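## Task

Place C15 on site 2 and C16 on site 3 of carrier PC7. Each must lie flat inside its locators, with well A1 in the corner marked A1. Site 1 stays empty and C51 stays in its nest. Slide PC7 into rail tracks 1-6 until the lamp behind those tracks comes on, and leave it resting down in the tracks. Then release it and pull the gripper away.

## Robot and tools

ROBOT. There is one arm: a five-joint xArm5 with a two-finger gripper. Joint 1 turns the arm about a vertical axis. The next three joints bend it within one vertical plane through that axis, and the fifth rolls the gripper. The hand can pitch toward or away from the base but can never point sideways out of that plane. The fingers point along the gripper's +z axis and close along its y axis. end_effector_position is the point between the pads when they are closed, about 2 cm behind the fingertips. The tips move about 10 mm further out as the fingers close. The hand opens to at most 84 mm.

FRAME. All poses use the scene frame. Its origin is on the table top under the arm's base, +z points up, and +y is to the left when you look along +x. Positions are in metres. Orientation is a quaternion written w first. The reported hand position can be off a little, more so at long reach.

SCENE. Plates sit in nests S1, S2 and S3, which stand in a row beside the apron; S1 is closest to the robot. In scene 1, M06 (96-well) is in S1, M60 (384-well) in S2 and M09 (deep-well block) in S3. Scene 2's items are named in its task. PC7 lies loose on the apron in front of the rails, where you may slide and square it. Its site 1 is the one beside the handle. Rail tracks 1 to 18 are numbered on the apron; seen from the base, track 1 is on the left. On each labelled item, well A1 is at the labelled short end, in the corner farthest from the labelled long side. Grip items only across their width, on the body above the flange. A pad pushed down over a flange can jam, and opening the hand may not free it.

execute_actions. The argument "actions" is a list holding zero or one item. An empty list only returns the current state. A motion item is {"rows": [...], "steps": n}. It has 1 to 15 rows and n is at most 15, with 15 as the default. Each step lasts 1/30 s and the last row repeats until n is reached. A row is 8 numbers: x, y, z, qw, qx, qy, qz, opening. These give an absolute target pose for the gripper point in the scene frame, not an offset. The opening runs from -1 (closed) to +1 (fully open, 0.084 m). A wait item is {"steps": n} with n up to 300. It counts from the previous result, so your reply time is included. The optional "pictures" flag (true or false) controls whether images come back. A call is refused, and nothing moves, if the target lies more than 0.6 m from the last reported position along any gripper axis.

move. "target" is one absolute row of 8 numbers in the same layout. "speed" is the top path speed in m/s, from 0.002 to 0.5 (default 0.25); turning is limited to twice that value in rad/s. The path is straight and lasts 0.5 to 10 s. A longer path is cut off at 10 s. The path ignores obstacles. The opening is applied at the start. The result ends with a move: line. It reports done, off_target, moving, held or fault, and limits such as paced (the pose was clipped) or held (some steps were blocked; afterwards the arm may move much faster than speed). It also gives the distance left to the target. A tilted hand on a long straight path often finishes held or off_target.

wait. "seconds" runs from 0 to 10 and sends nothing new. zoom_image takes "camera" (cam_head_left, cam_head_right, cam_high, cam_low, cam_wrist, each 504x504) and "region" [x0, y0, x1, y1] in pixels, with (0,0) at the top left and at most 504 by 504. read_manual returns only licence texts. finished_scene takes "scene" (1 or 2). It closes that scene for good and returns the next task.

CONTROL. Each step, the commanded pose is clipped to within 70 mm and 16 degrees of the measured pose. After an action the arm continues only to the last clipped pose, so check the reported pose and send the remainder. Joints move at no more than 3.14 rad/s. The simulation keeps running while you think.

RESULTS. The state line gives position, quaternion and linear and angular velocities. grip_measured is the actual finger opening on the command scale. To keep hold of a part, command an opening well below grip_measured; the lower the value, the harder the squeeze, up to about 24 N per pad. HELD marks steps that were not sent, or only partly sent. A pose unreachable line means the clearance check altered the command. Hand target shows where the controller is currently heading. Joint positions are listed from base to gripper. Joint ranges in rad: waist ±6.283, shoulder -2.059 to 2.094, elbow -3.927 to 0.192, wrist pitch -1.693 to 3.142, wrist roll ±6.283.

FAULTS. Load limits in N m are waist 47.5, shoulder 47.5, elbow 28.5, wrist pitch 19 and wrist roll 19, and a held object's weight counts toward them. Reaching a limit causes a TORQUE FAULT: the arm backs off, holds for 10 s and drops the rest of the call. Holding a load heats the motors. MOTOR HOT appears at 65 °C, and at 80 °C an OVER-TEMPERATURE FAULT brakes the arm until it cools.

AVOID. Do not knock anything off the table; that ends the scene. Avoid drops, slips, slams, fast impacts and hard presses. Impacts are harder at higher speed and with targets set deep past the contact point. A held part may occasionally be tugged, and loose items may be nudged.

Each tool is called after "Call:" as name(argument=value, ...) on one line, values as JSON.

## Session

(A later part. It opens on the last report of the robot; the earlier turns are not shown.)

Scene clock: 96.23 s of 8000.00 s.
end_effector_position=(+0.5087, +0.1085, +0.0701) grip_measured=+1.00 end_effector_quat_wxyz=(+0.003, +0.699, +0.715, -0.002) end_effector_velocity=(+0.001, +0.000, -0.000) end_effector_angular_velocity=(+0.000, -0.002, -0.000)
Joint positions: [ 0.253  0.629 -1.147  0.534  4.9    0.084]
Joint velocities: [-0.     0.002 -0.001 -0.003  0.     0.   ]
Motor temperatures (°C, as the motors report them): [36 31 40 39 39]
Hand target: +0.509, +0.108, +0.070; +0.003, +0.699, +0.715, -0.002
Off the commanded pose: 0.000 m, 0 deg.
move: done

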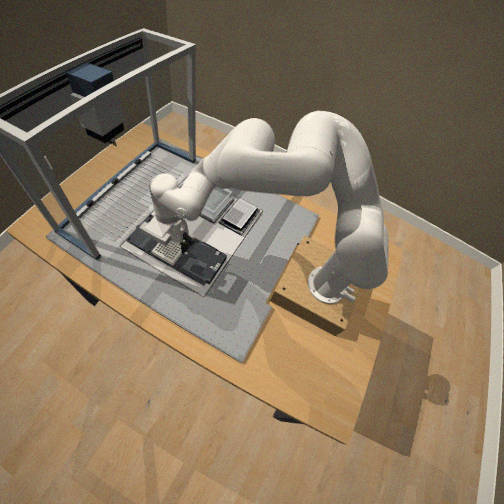

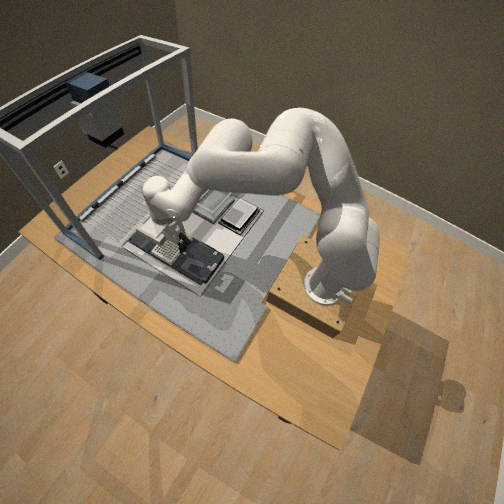

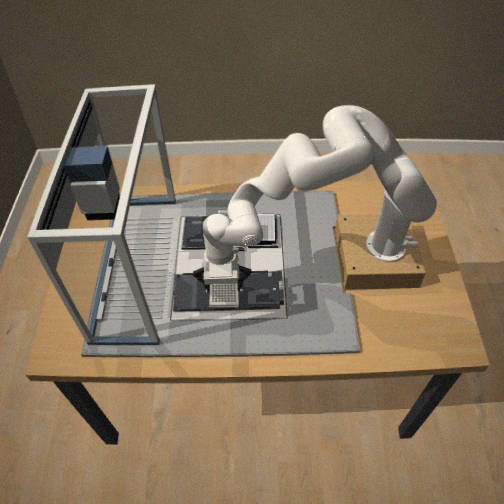

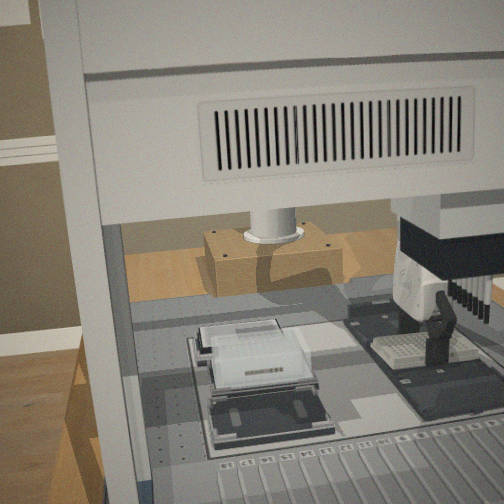

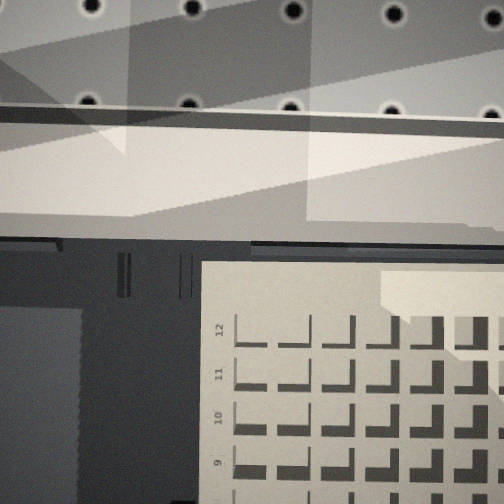

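Call:
move(target=[0.5087,0.1085,0.066,0,0.699,0.715,0,1], speed=0.01)

Call:
move(target=[0.5087,0.1385,0.067,0,0.699,0.715,0,1], speed=0.01)

Scene clock: 101.93 s of 8000.00 s.
end_effector_position=(+0.5091, +0.1086, +0.0669) grip_measured=+1.00 end_effector_quat_wxyz=(+0.003, +0.699, +0.715, -0.001) end_effector_velocity=(-0.001, -0.000, -0.002) end_effector_angular_velocity=(-0.001, +0.002, -0.001)
Joint positions: [ 0.253  0.638 -1.15   0.527  4.9    0.084]
Joint velocities: [-0.     0.003  0.    -0.001  0.     0.   ]
Motor temperatures (°C, as the motors report them): [36 31 39 39 39]
Hand target: +0.509, +0.108, +0.066; +0.003, +0.699, +0.715, -0.002
Off the commanded pose: 0.001 m, 0 deg.
After step 90, 2.00 s passed at rest.
move: done

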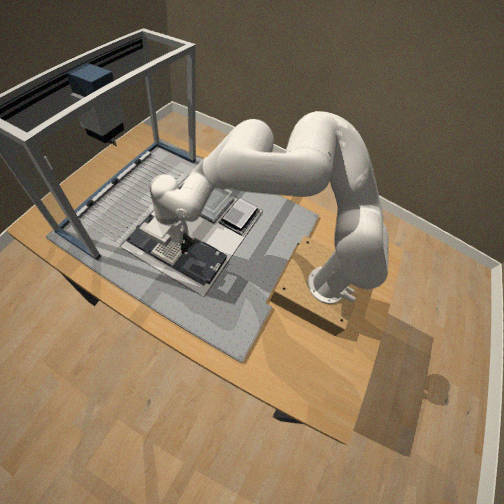

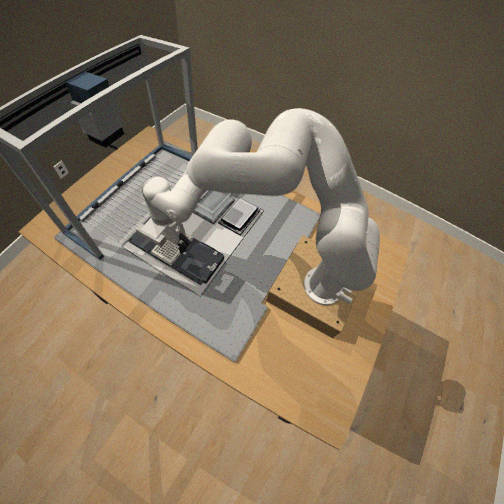

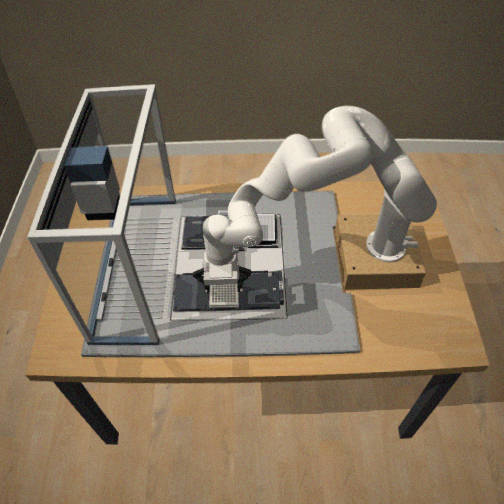

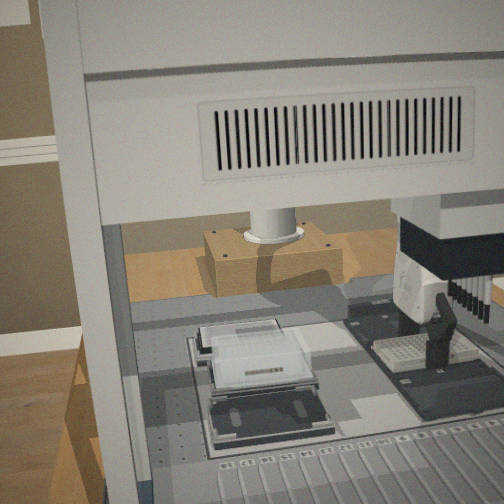

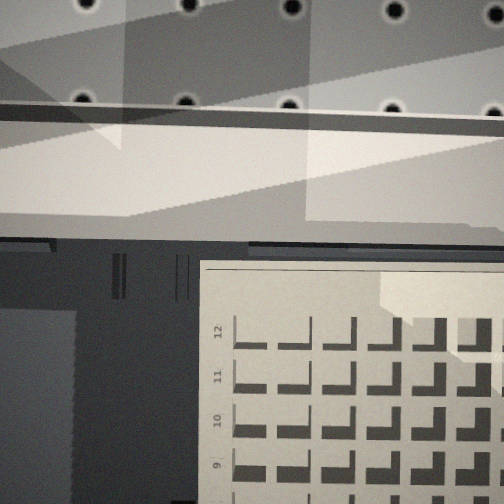

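Scene clock: 105.13 s of 8000.00 s.
end_effector_position=(+0.5087, +0.1384, +0.0670) grip_measured=+1.00 end_effector_quat_wxyz=(+0.003, +0.699, +0.715, -0.002) end_effector_velocity=(-0.000, +0.000, -0.000) end_effector_angular_velocity=(-0.000, +0.000, -0.001)
Joint positions: [ 0.309  0.654 -1.18   0.542  4.956  0.084]
Joint velocities: [ 0.001  0.001 -0.001  0.     0.002  0.   ]
Motor temperatures (°C, as the motors report them): [36 31 39 39 39]
Hand target: +0.509, +0.138, +0.067; +0.003, +0.699, +0.715, -0.002
Off the commanded pose: 0.000 m, 0 deg.
move: done

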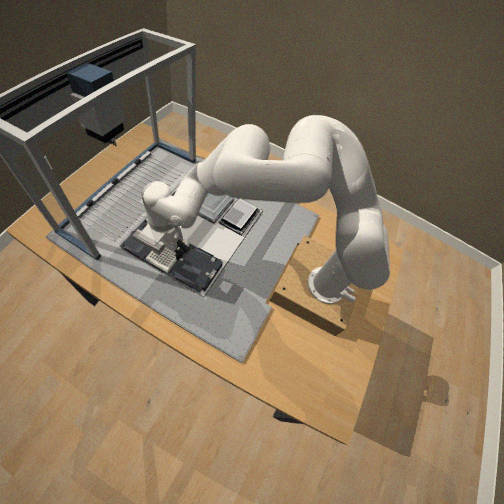

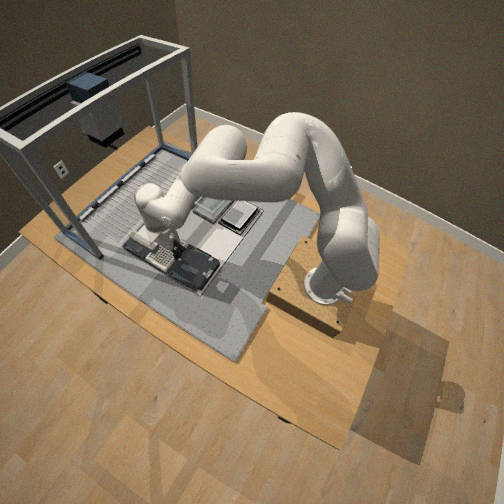

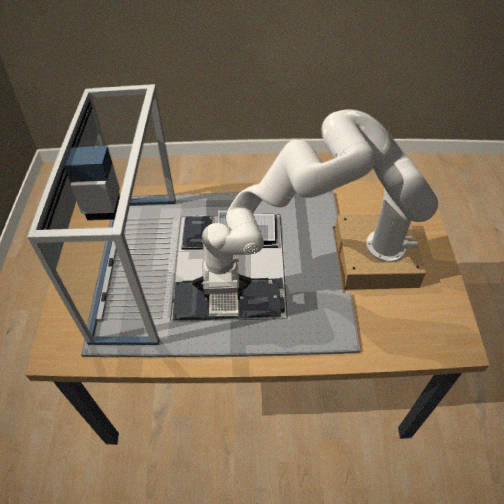

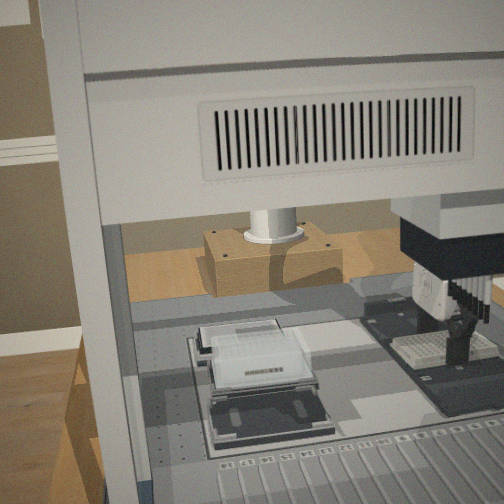

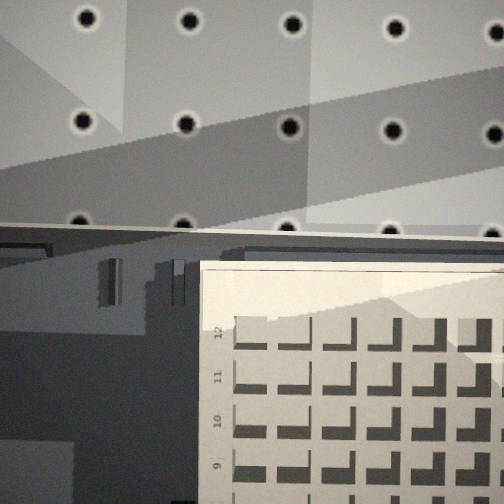

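Call:
move(target=[0.5087,0.1384,0.072,0,0.699,0.715,0,0.7], speed=0.004)

Call:
move(target=[0.5087,0.1384,0.085,0,0.699,0.715,0,1], speed=0.02)

Scene clock: 111.40 s of 8000.00 s.
end_effector_position=(+0.5087, +0.1384, +0.0720) grip_measured=+0.98 end_effector_quat_wxyz=(+0.003, +0.699, +0.715, -0.002) end_effector_velocity=(-0.000, -0.000, +0.000) end_effector_angular_velocity=(-0.000, +0.001, -0.000)
Joint positions: [ 0.308  0.641 -1.177  0.552  4.956  0.083]
Joint velocities: [-0.    -0.001  0.001  0.001  0.    -0.   ]
Motor temperatures (°C, as the motors report them): [36 31 39 39 39]
Hand target: +0.509, +0.138, +0.072; +0.003, +0.699, +0.715, -0.002
Off the commanded pose: 0.000 m, 0 deg.
After step 90, 1.80 s passed at rest.
move: done

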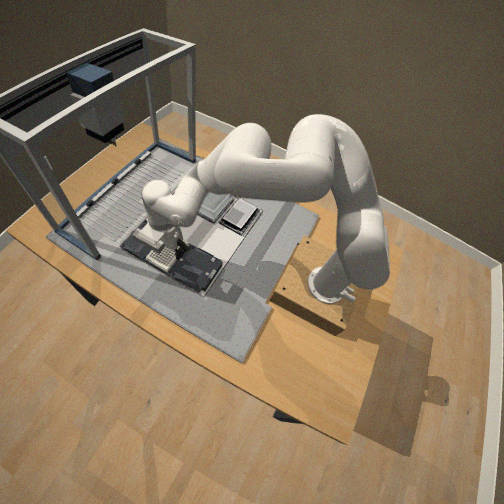

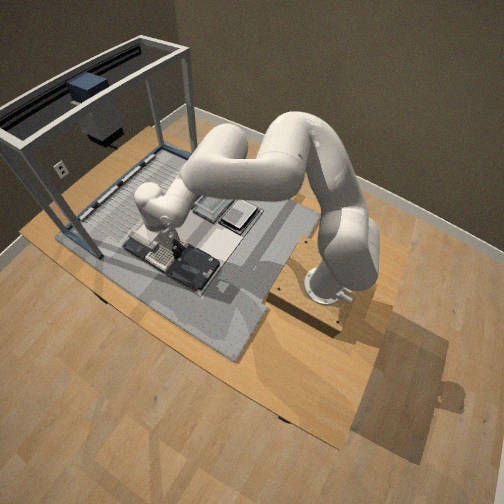

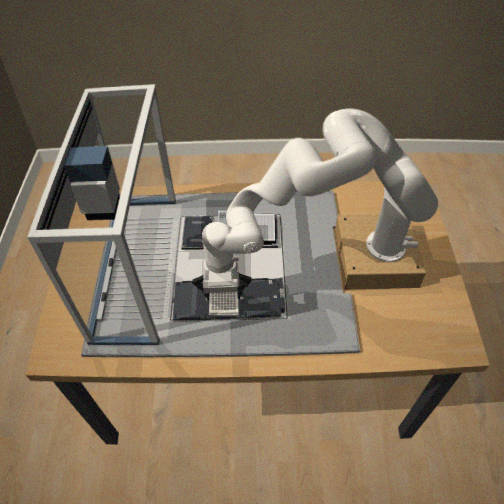

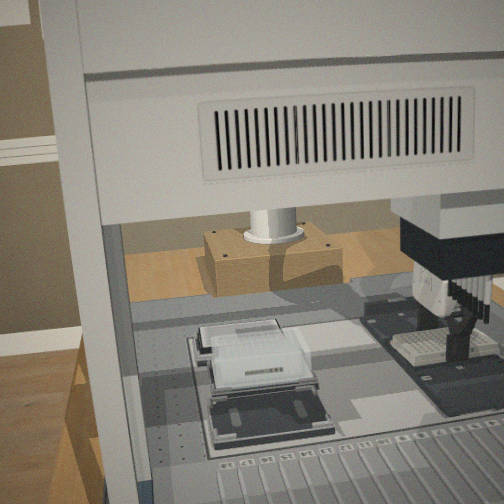

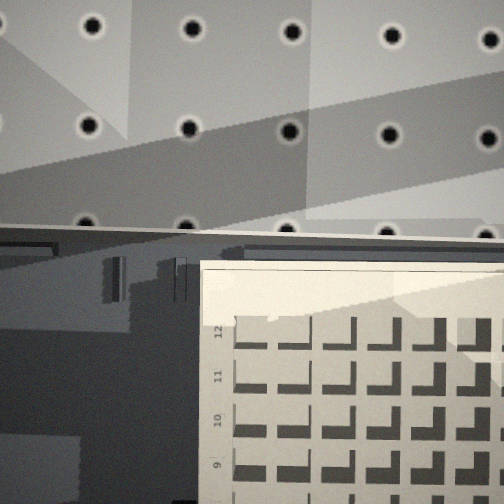

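Scene clock: 112.30 s of 8000.00 s.
end_effector_position=(+0.5087, +0.1384, +0.0849) grip_measured=+1.00 end_effector_quat_wxyz=(+0.003, +0.699, +0.715, -0.002) end_effector_velocity=(-0.002, -0.001, -0.001) end_effector_angular_velocity=(-0.002, +0.006, -0.000)
Joint positions: [ 0.308  0.61  -1.171  0.577  4.956  0.084]
Joint velocities: [-0.    -0.001  0.004  0.003 -0.     0.   ]
Motor temperatures (°C, as the motors report them): [36 31 39 39 39]
Hand target: +0.509, +0.138, +0.085; +0.003, +0.699, +0.715, -0.002
Off the commanded pose: 0.000 m, 0 deg.
move: done

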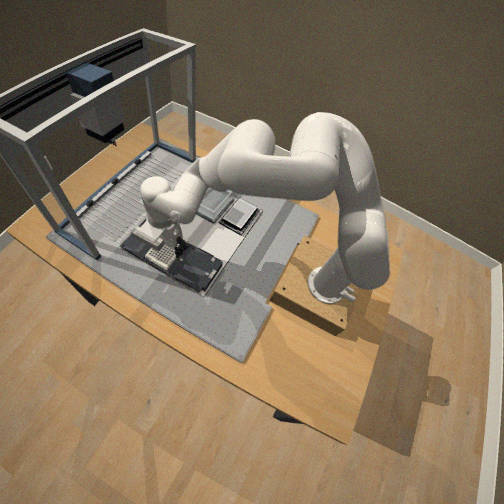

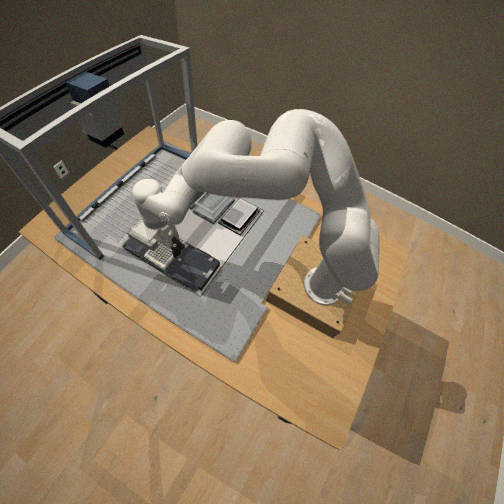

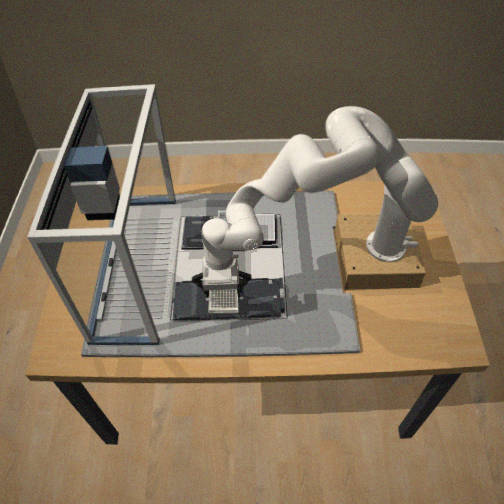

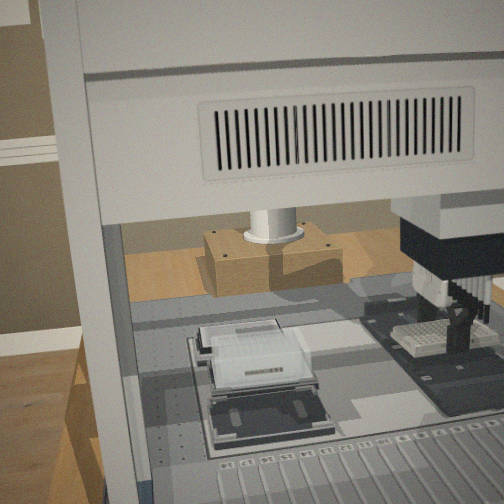

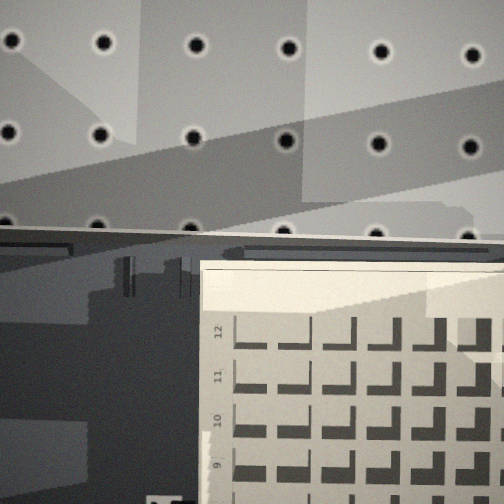

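Call:
move(target=[0.53,0.12,0.14,0,0.7071,0.7071,0,1], speed=0.06)

Call:
move(target=[0.6025,-0.133,0.14,0,0.7071,0.7071,0,1], speed=0.1)

Call:
move(target=[0.6025,-0.133,0.085,0,0.7071,0.7071,0,1], speed=0.03)

Scene clock: 128.27 s of 8000.00 s.
end_effector_position=(+0.5297, +0.1200, +0.1396) grip_measured=+1.00 end_effector_quat_wxyz=(+0.003, +0.707, +0.707, -0.002) end_effector_velocity=(-0.001, -0.000, -0.000) end_effector_angular_velocity=(-0.001, +0.004, +0.001)
Joint positions: [ 0.265  0.531 -1.239  0.725  4.935  0.084]
Joint velocities: [-0.     0.001 -0.001  0.005 -0.001  0.   ]
Motor temperatures (°C, as the motors report them): [36 31 39 39 39]
Hand target: +0.530, +0.120, +0.140; +0.003, +0.707, +0.707, -0.002
Off the commanded pose: 0.000 m, 0 deg.
After step 90, 11.60 s passed at rest.
move: done

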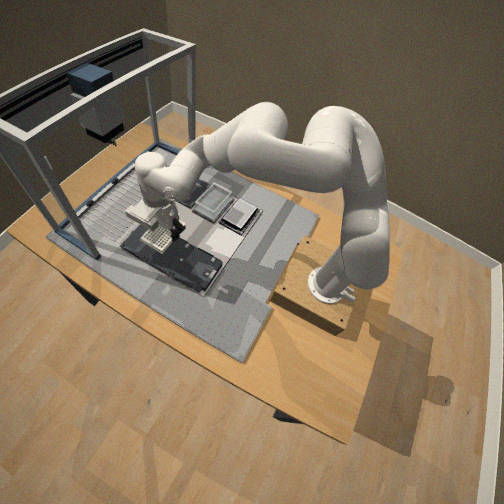

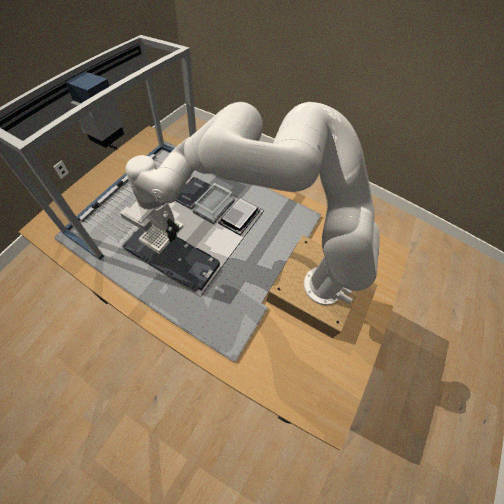

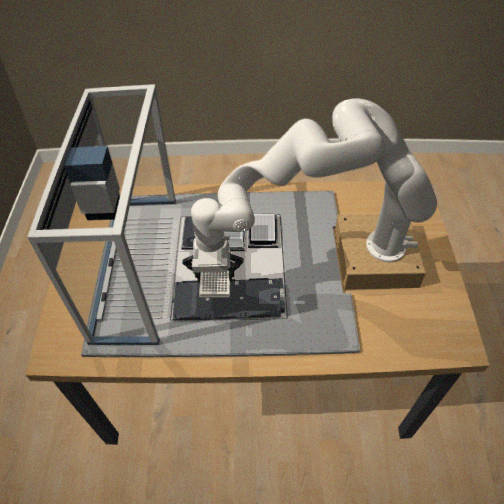

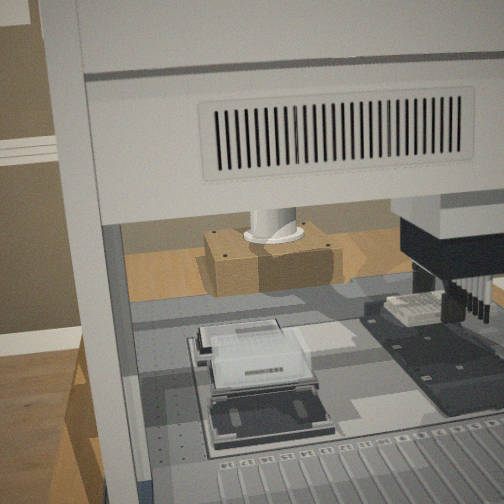

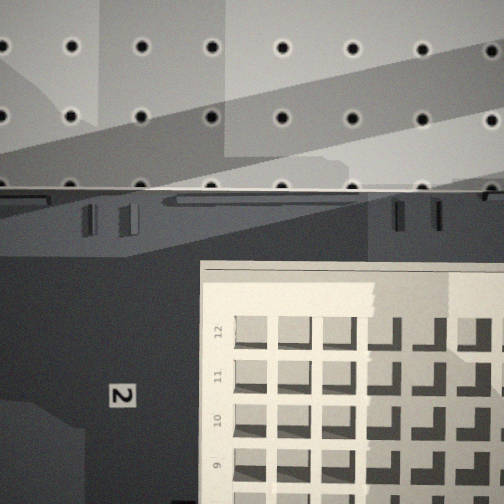

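Scene clock: 131.30 s of 8000.00 s.
end_effector_position=(+0.6021, -0.1324, +0.1399) grip_measured=+1.00 end_effector_quat_wxyz=(-0.000, +0.707, +0.707, +0.000) end_effector_velocity=(+0.001, -0.001, +0.001) end_effector_angular_velocity=(+0.000, +0.000, -0.000)
Joint positions: [-0.174  0.758 -1.623  0.883  4.495  0.084]
Joint velocities: [-0.002  0.003 -0.008  0.005 -0.002  0.   ]
Motor temperatures (°C, as the motors report them): [36 31 39 39 39]
Hand target: +0.602, -0.133, +0.140; -0.000, +0.707, +0.707, +0.000
Off the commanded pose: 0.001 m, 0 deg.
move: done

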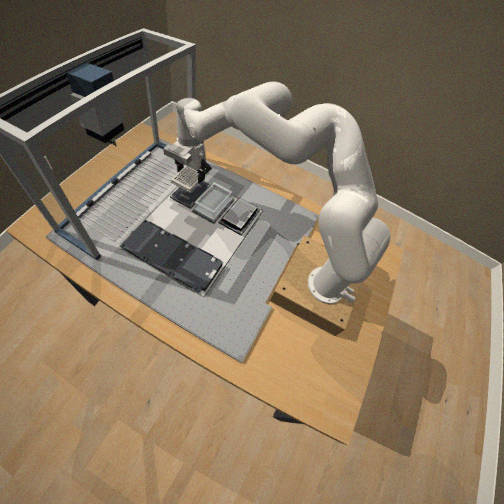

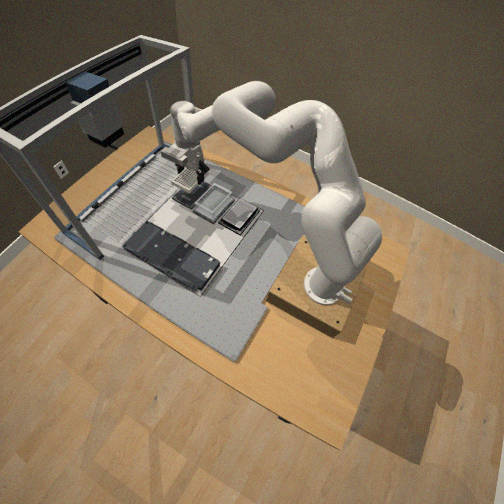

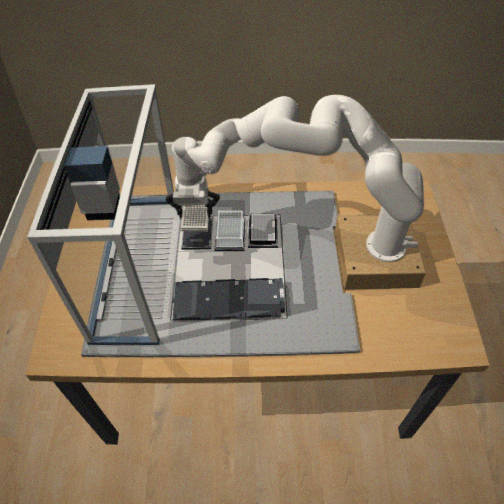

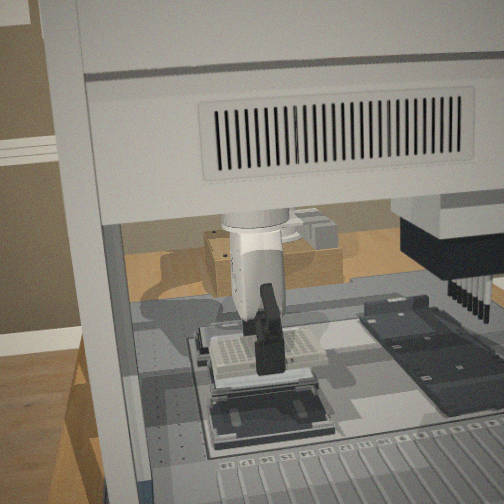

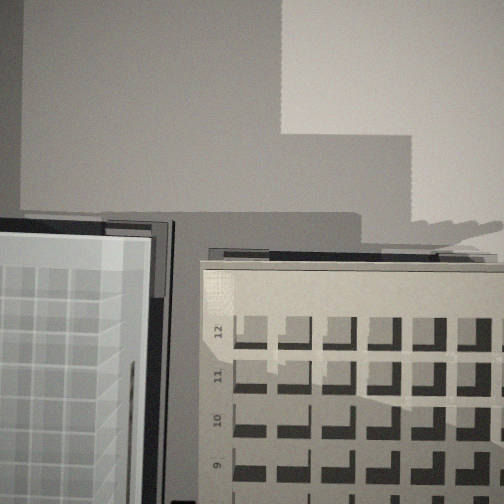

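Scene clock: 133.43 s of 8000.00 s.
end_effector_position=(+0.6025, -0.1330, +0.0852) grip_measured=+1.00 end_effector_quat_wxyz=(-0.000, +0.707, +0.707, +0.001) end_effector_velocity=(+0.003, -0.001, +0.002) end_effector_angular_velocity=(-0.002, -0.008, -0.001)
Joint positions: [-0.175  0.863 -1.632  0.786  4.495  0.084]
Joint velocities: [ 0.    -0.    -0.005 -0.003  0.001  0.   ]
Motor temperatures (°C, as the motors report them): [36 31 39 39 39]
Hand target: +0.602, -0.133, +0.085; -0.000, +0.707, +0.707, +0.000
Off the commanded pose: 0.000 m, 0 deg.
move: done

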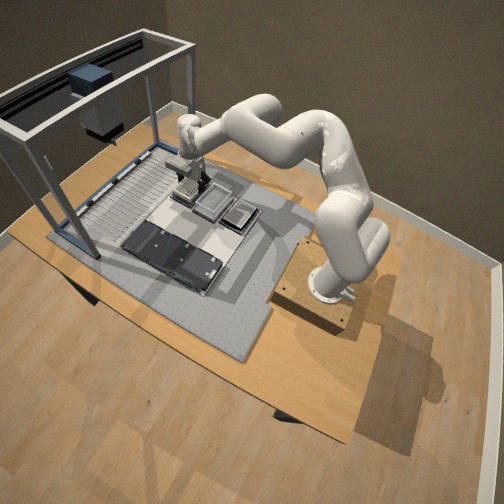

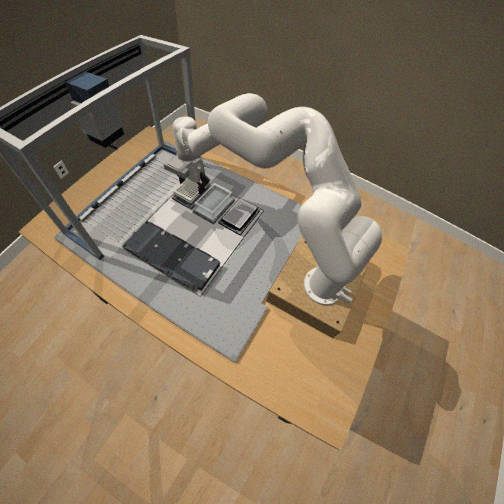

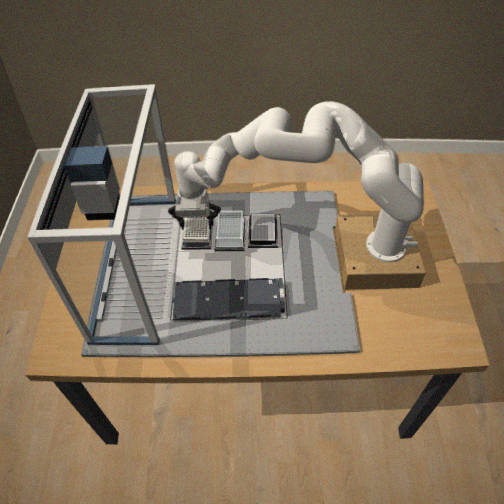

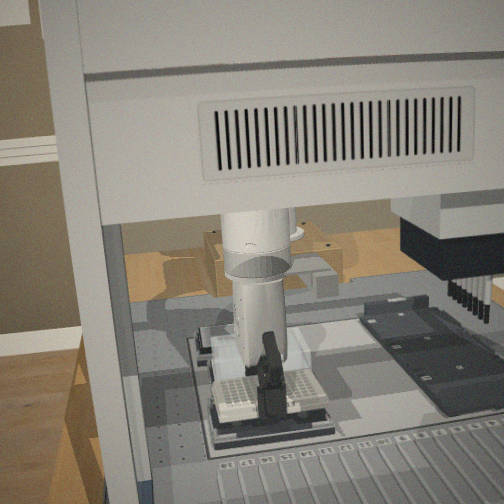

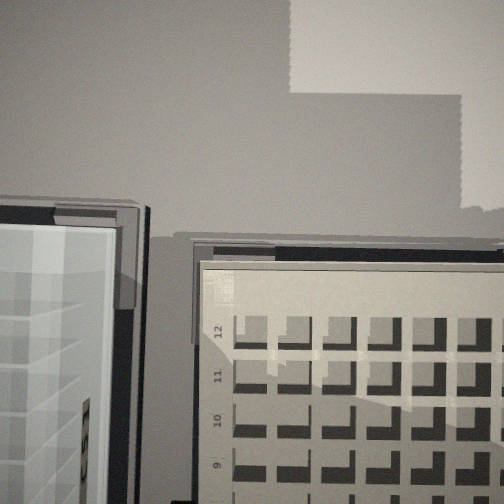

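Call:
move(target=[0.6025,-0.133,0.067,0,0.7071,0.7071,0,1], speed=0.012)

Call:
move(target=[0.6025,-0.108,0.067,0,0.7071,0.7071,0,1], speed=0.01)

Scene clock: 138.03 s of 8000.00 s.
end_effector_position=(+0.6035, -0.1335, +0.0685) grip_measured=+1.00 end_effector_quat_wxyz=(+0.001, +0.707, +0.707, +0.001) end_effector_velocity=(-0.000, +0.000, -0.001) end_effector_angular_velocity=(+0.000, +0.001, +0.001)
Joint positions: [-0.176  0.9   -1.643  0.757  4.495  0.084]
Joint velocities: [ 0.     0.002 -0.    -0.    -0.     0.   ]
Motor temperatures (°C, as the motors report them): [36 32 40 39 39]
Hand target: +0.602, -0.133, +0.067; -0.000, +0.707, +0.707, +0.000
Off the commanded pose: 0.002 m, 0 deg.
move: done

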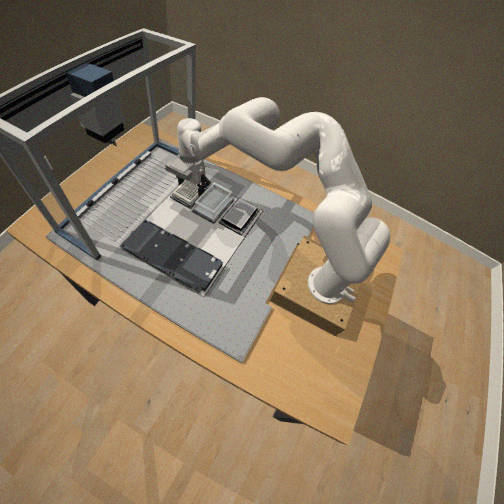

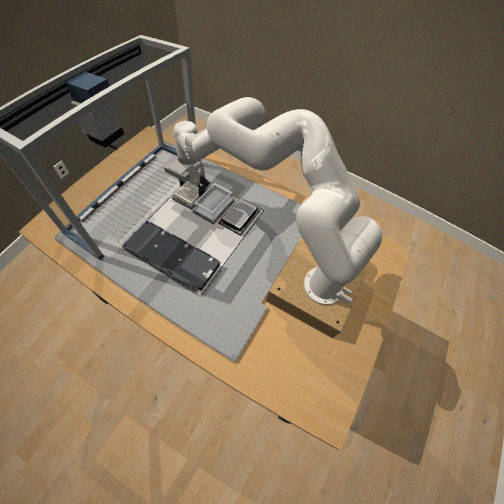

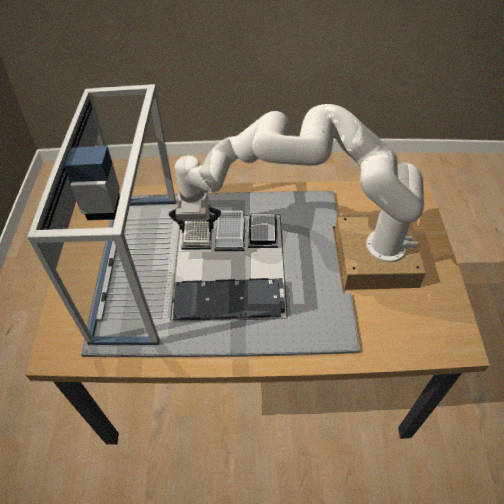

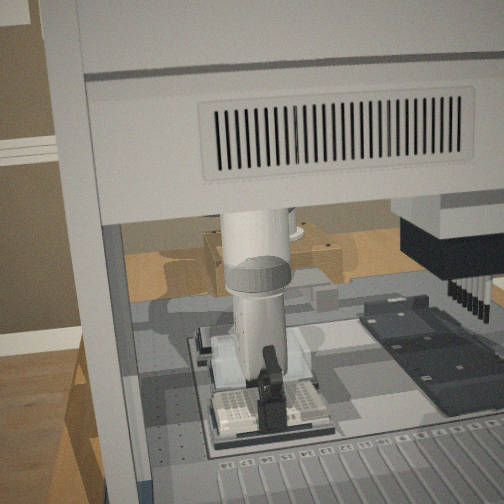

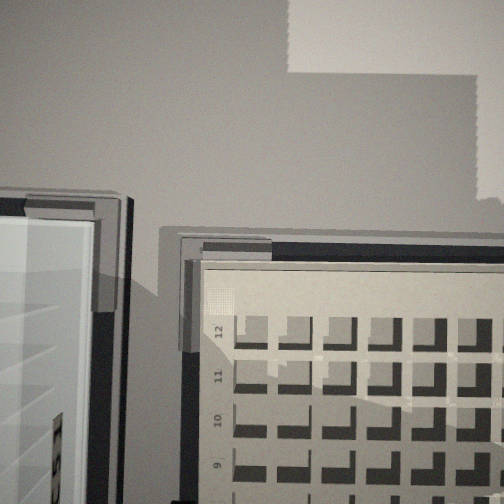

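Scene clock: 140.80 s of 8000.00 s.
end_effector_position=(+0.6043, -0.1142, +0.0688) grip_measured=+1.00 end_effector_quat_wxyz=(+0.003, +0.710, +0.704, +0.003) end_effector_velocity=(-0.000, -0.000, -0.000) end_effector_angular_velocity=(+0.000, +0.001, -0.004)
Joint positions: [-0.145  0.886 -1.617  0.739  4.535  0.084]
Joint velocities: [-0.001  0.     0.001  0.     0.003  0.   ]
Motor temperatures (°C, as the motors report them): [36 32 39 39 39]
Hand target: +0.603, -0.108, +0.067; -0.000, +0.707, +0.707, +0.000
Off the commanded pose: 0.007 m, 1 deg.
move: off_target

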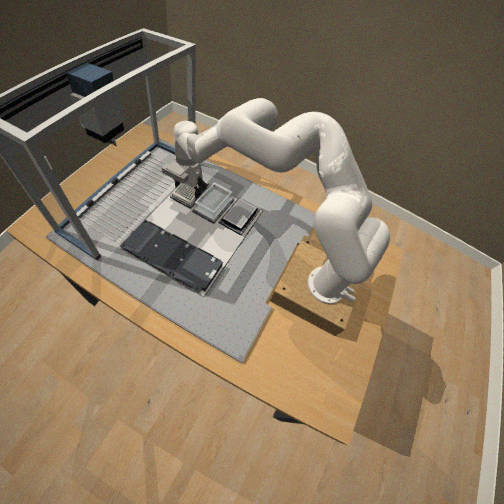

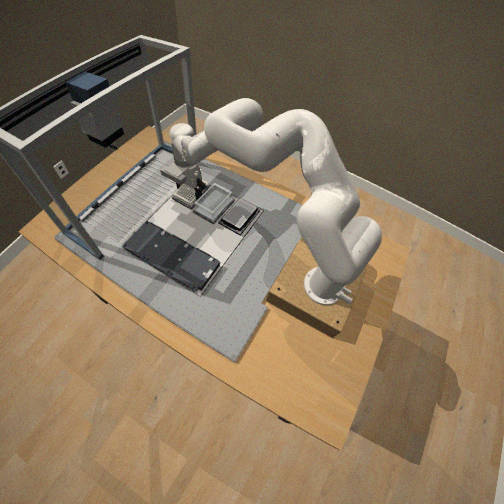

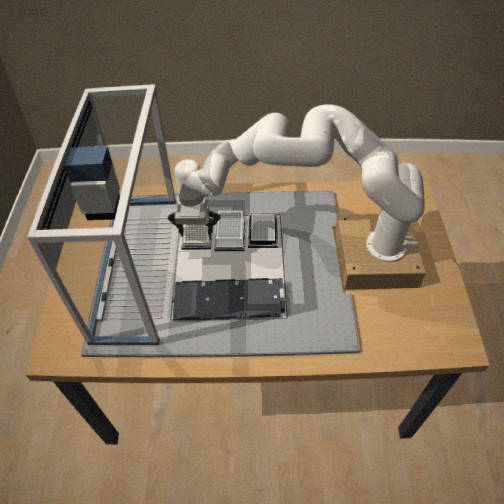

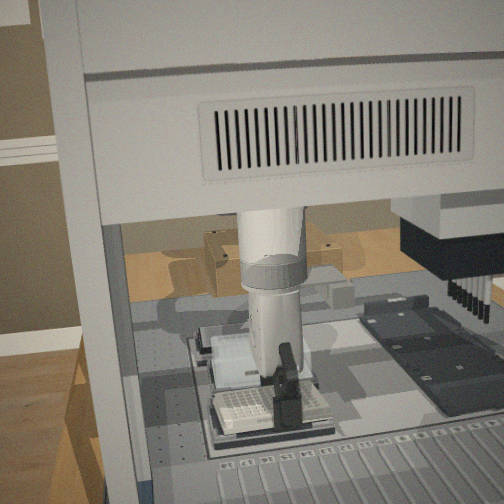

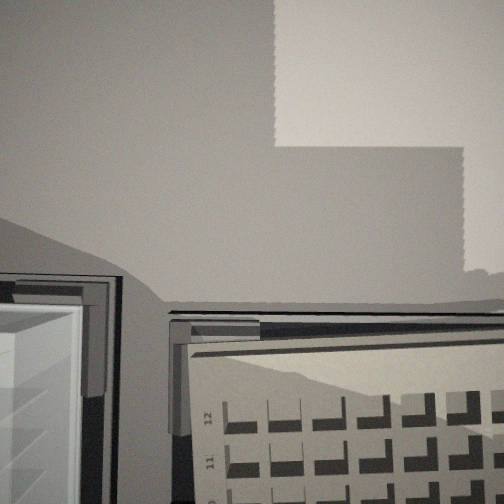

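Call:
move(target=[0.6025,-0.122,0.085,0,0.7071,0.7071,0,1], speed=0.01)

Scene clock: 145.10 s of 8000.00 s.
end_effector_position=(+0.6015, -0.1219, +0.0842) grip_measured=+1.00 end_effector_quat_wxyz=(-0.001, +0.707, +0.707, -0.000) end_effector_velocity=(+0.001, -0.001, +0.001) end_effector_angular_velocity=(-0.000, -0.002, +0.000)
Joint positions: [-0.158  0.857 -1.617  0.781  4.512  0.084]
Joint velocities: [-0.001 -0.001 -0.002  0.    -0.001  0.   ]
Motor temperatures (°C, as the motors report them): [36 31 38 40 39]
Hand target: +0.602, -0.122, +0.085; -0.000, +0.707, +0.707, +0.000
Off the commanded pose: 0.001 m, 0 deg.
move: done

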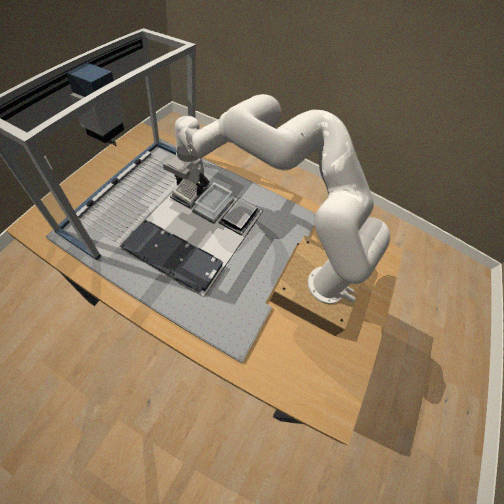

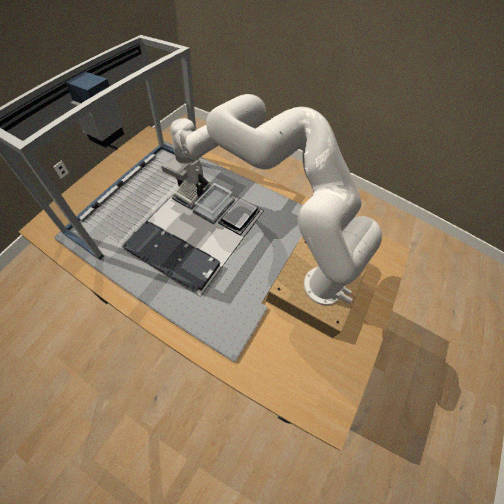

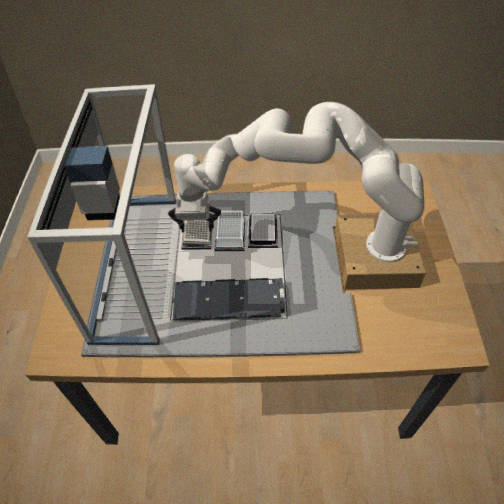

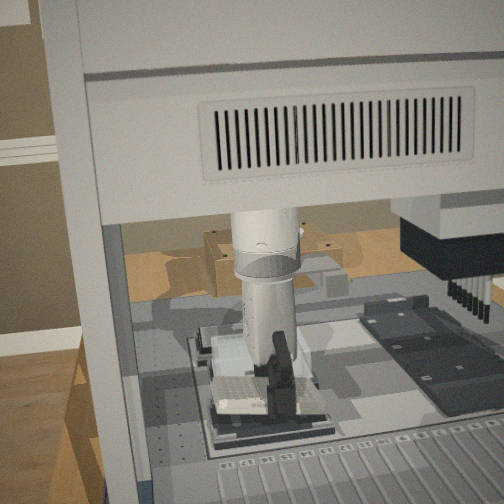

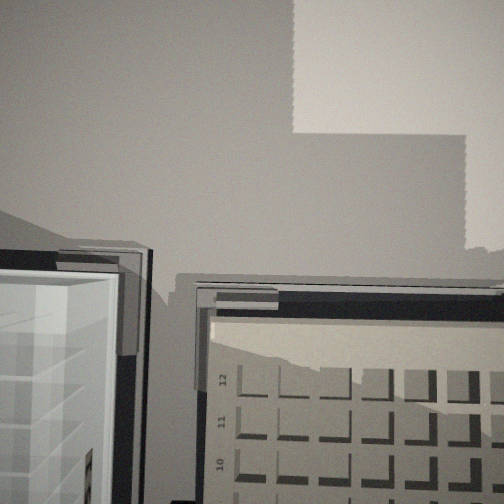

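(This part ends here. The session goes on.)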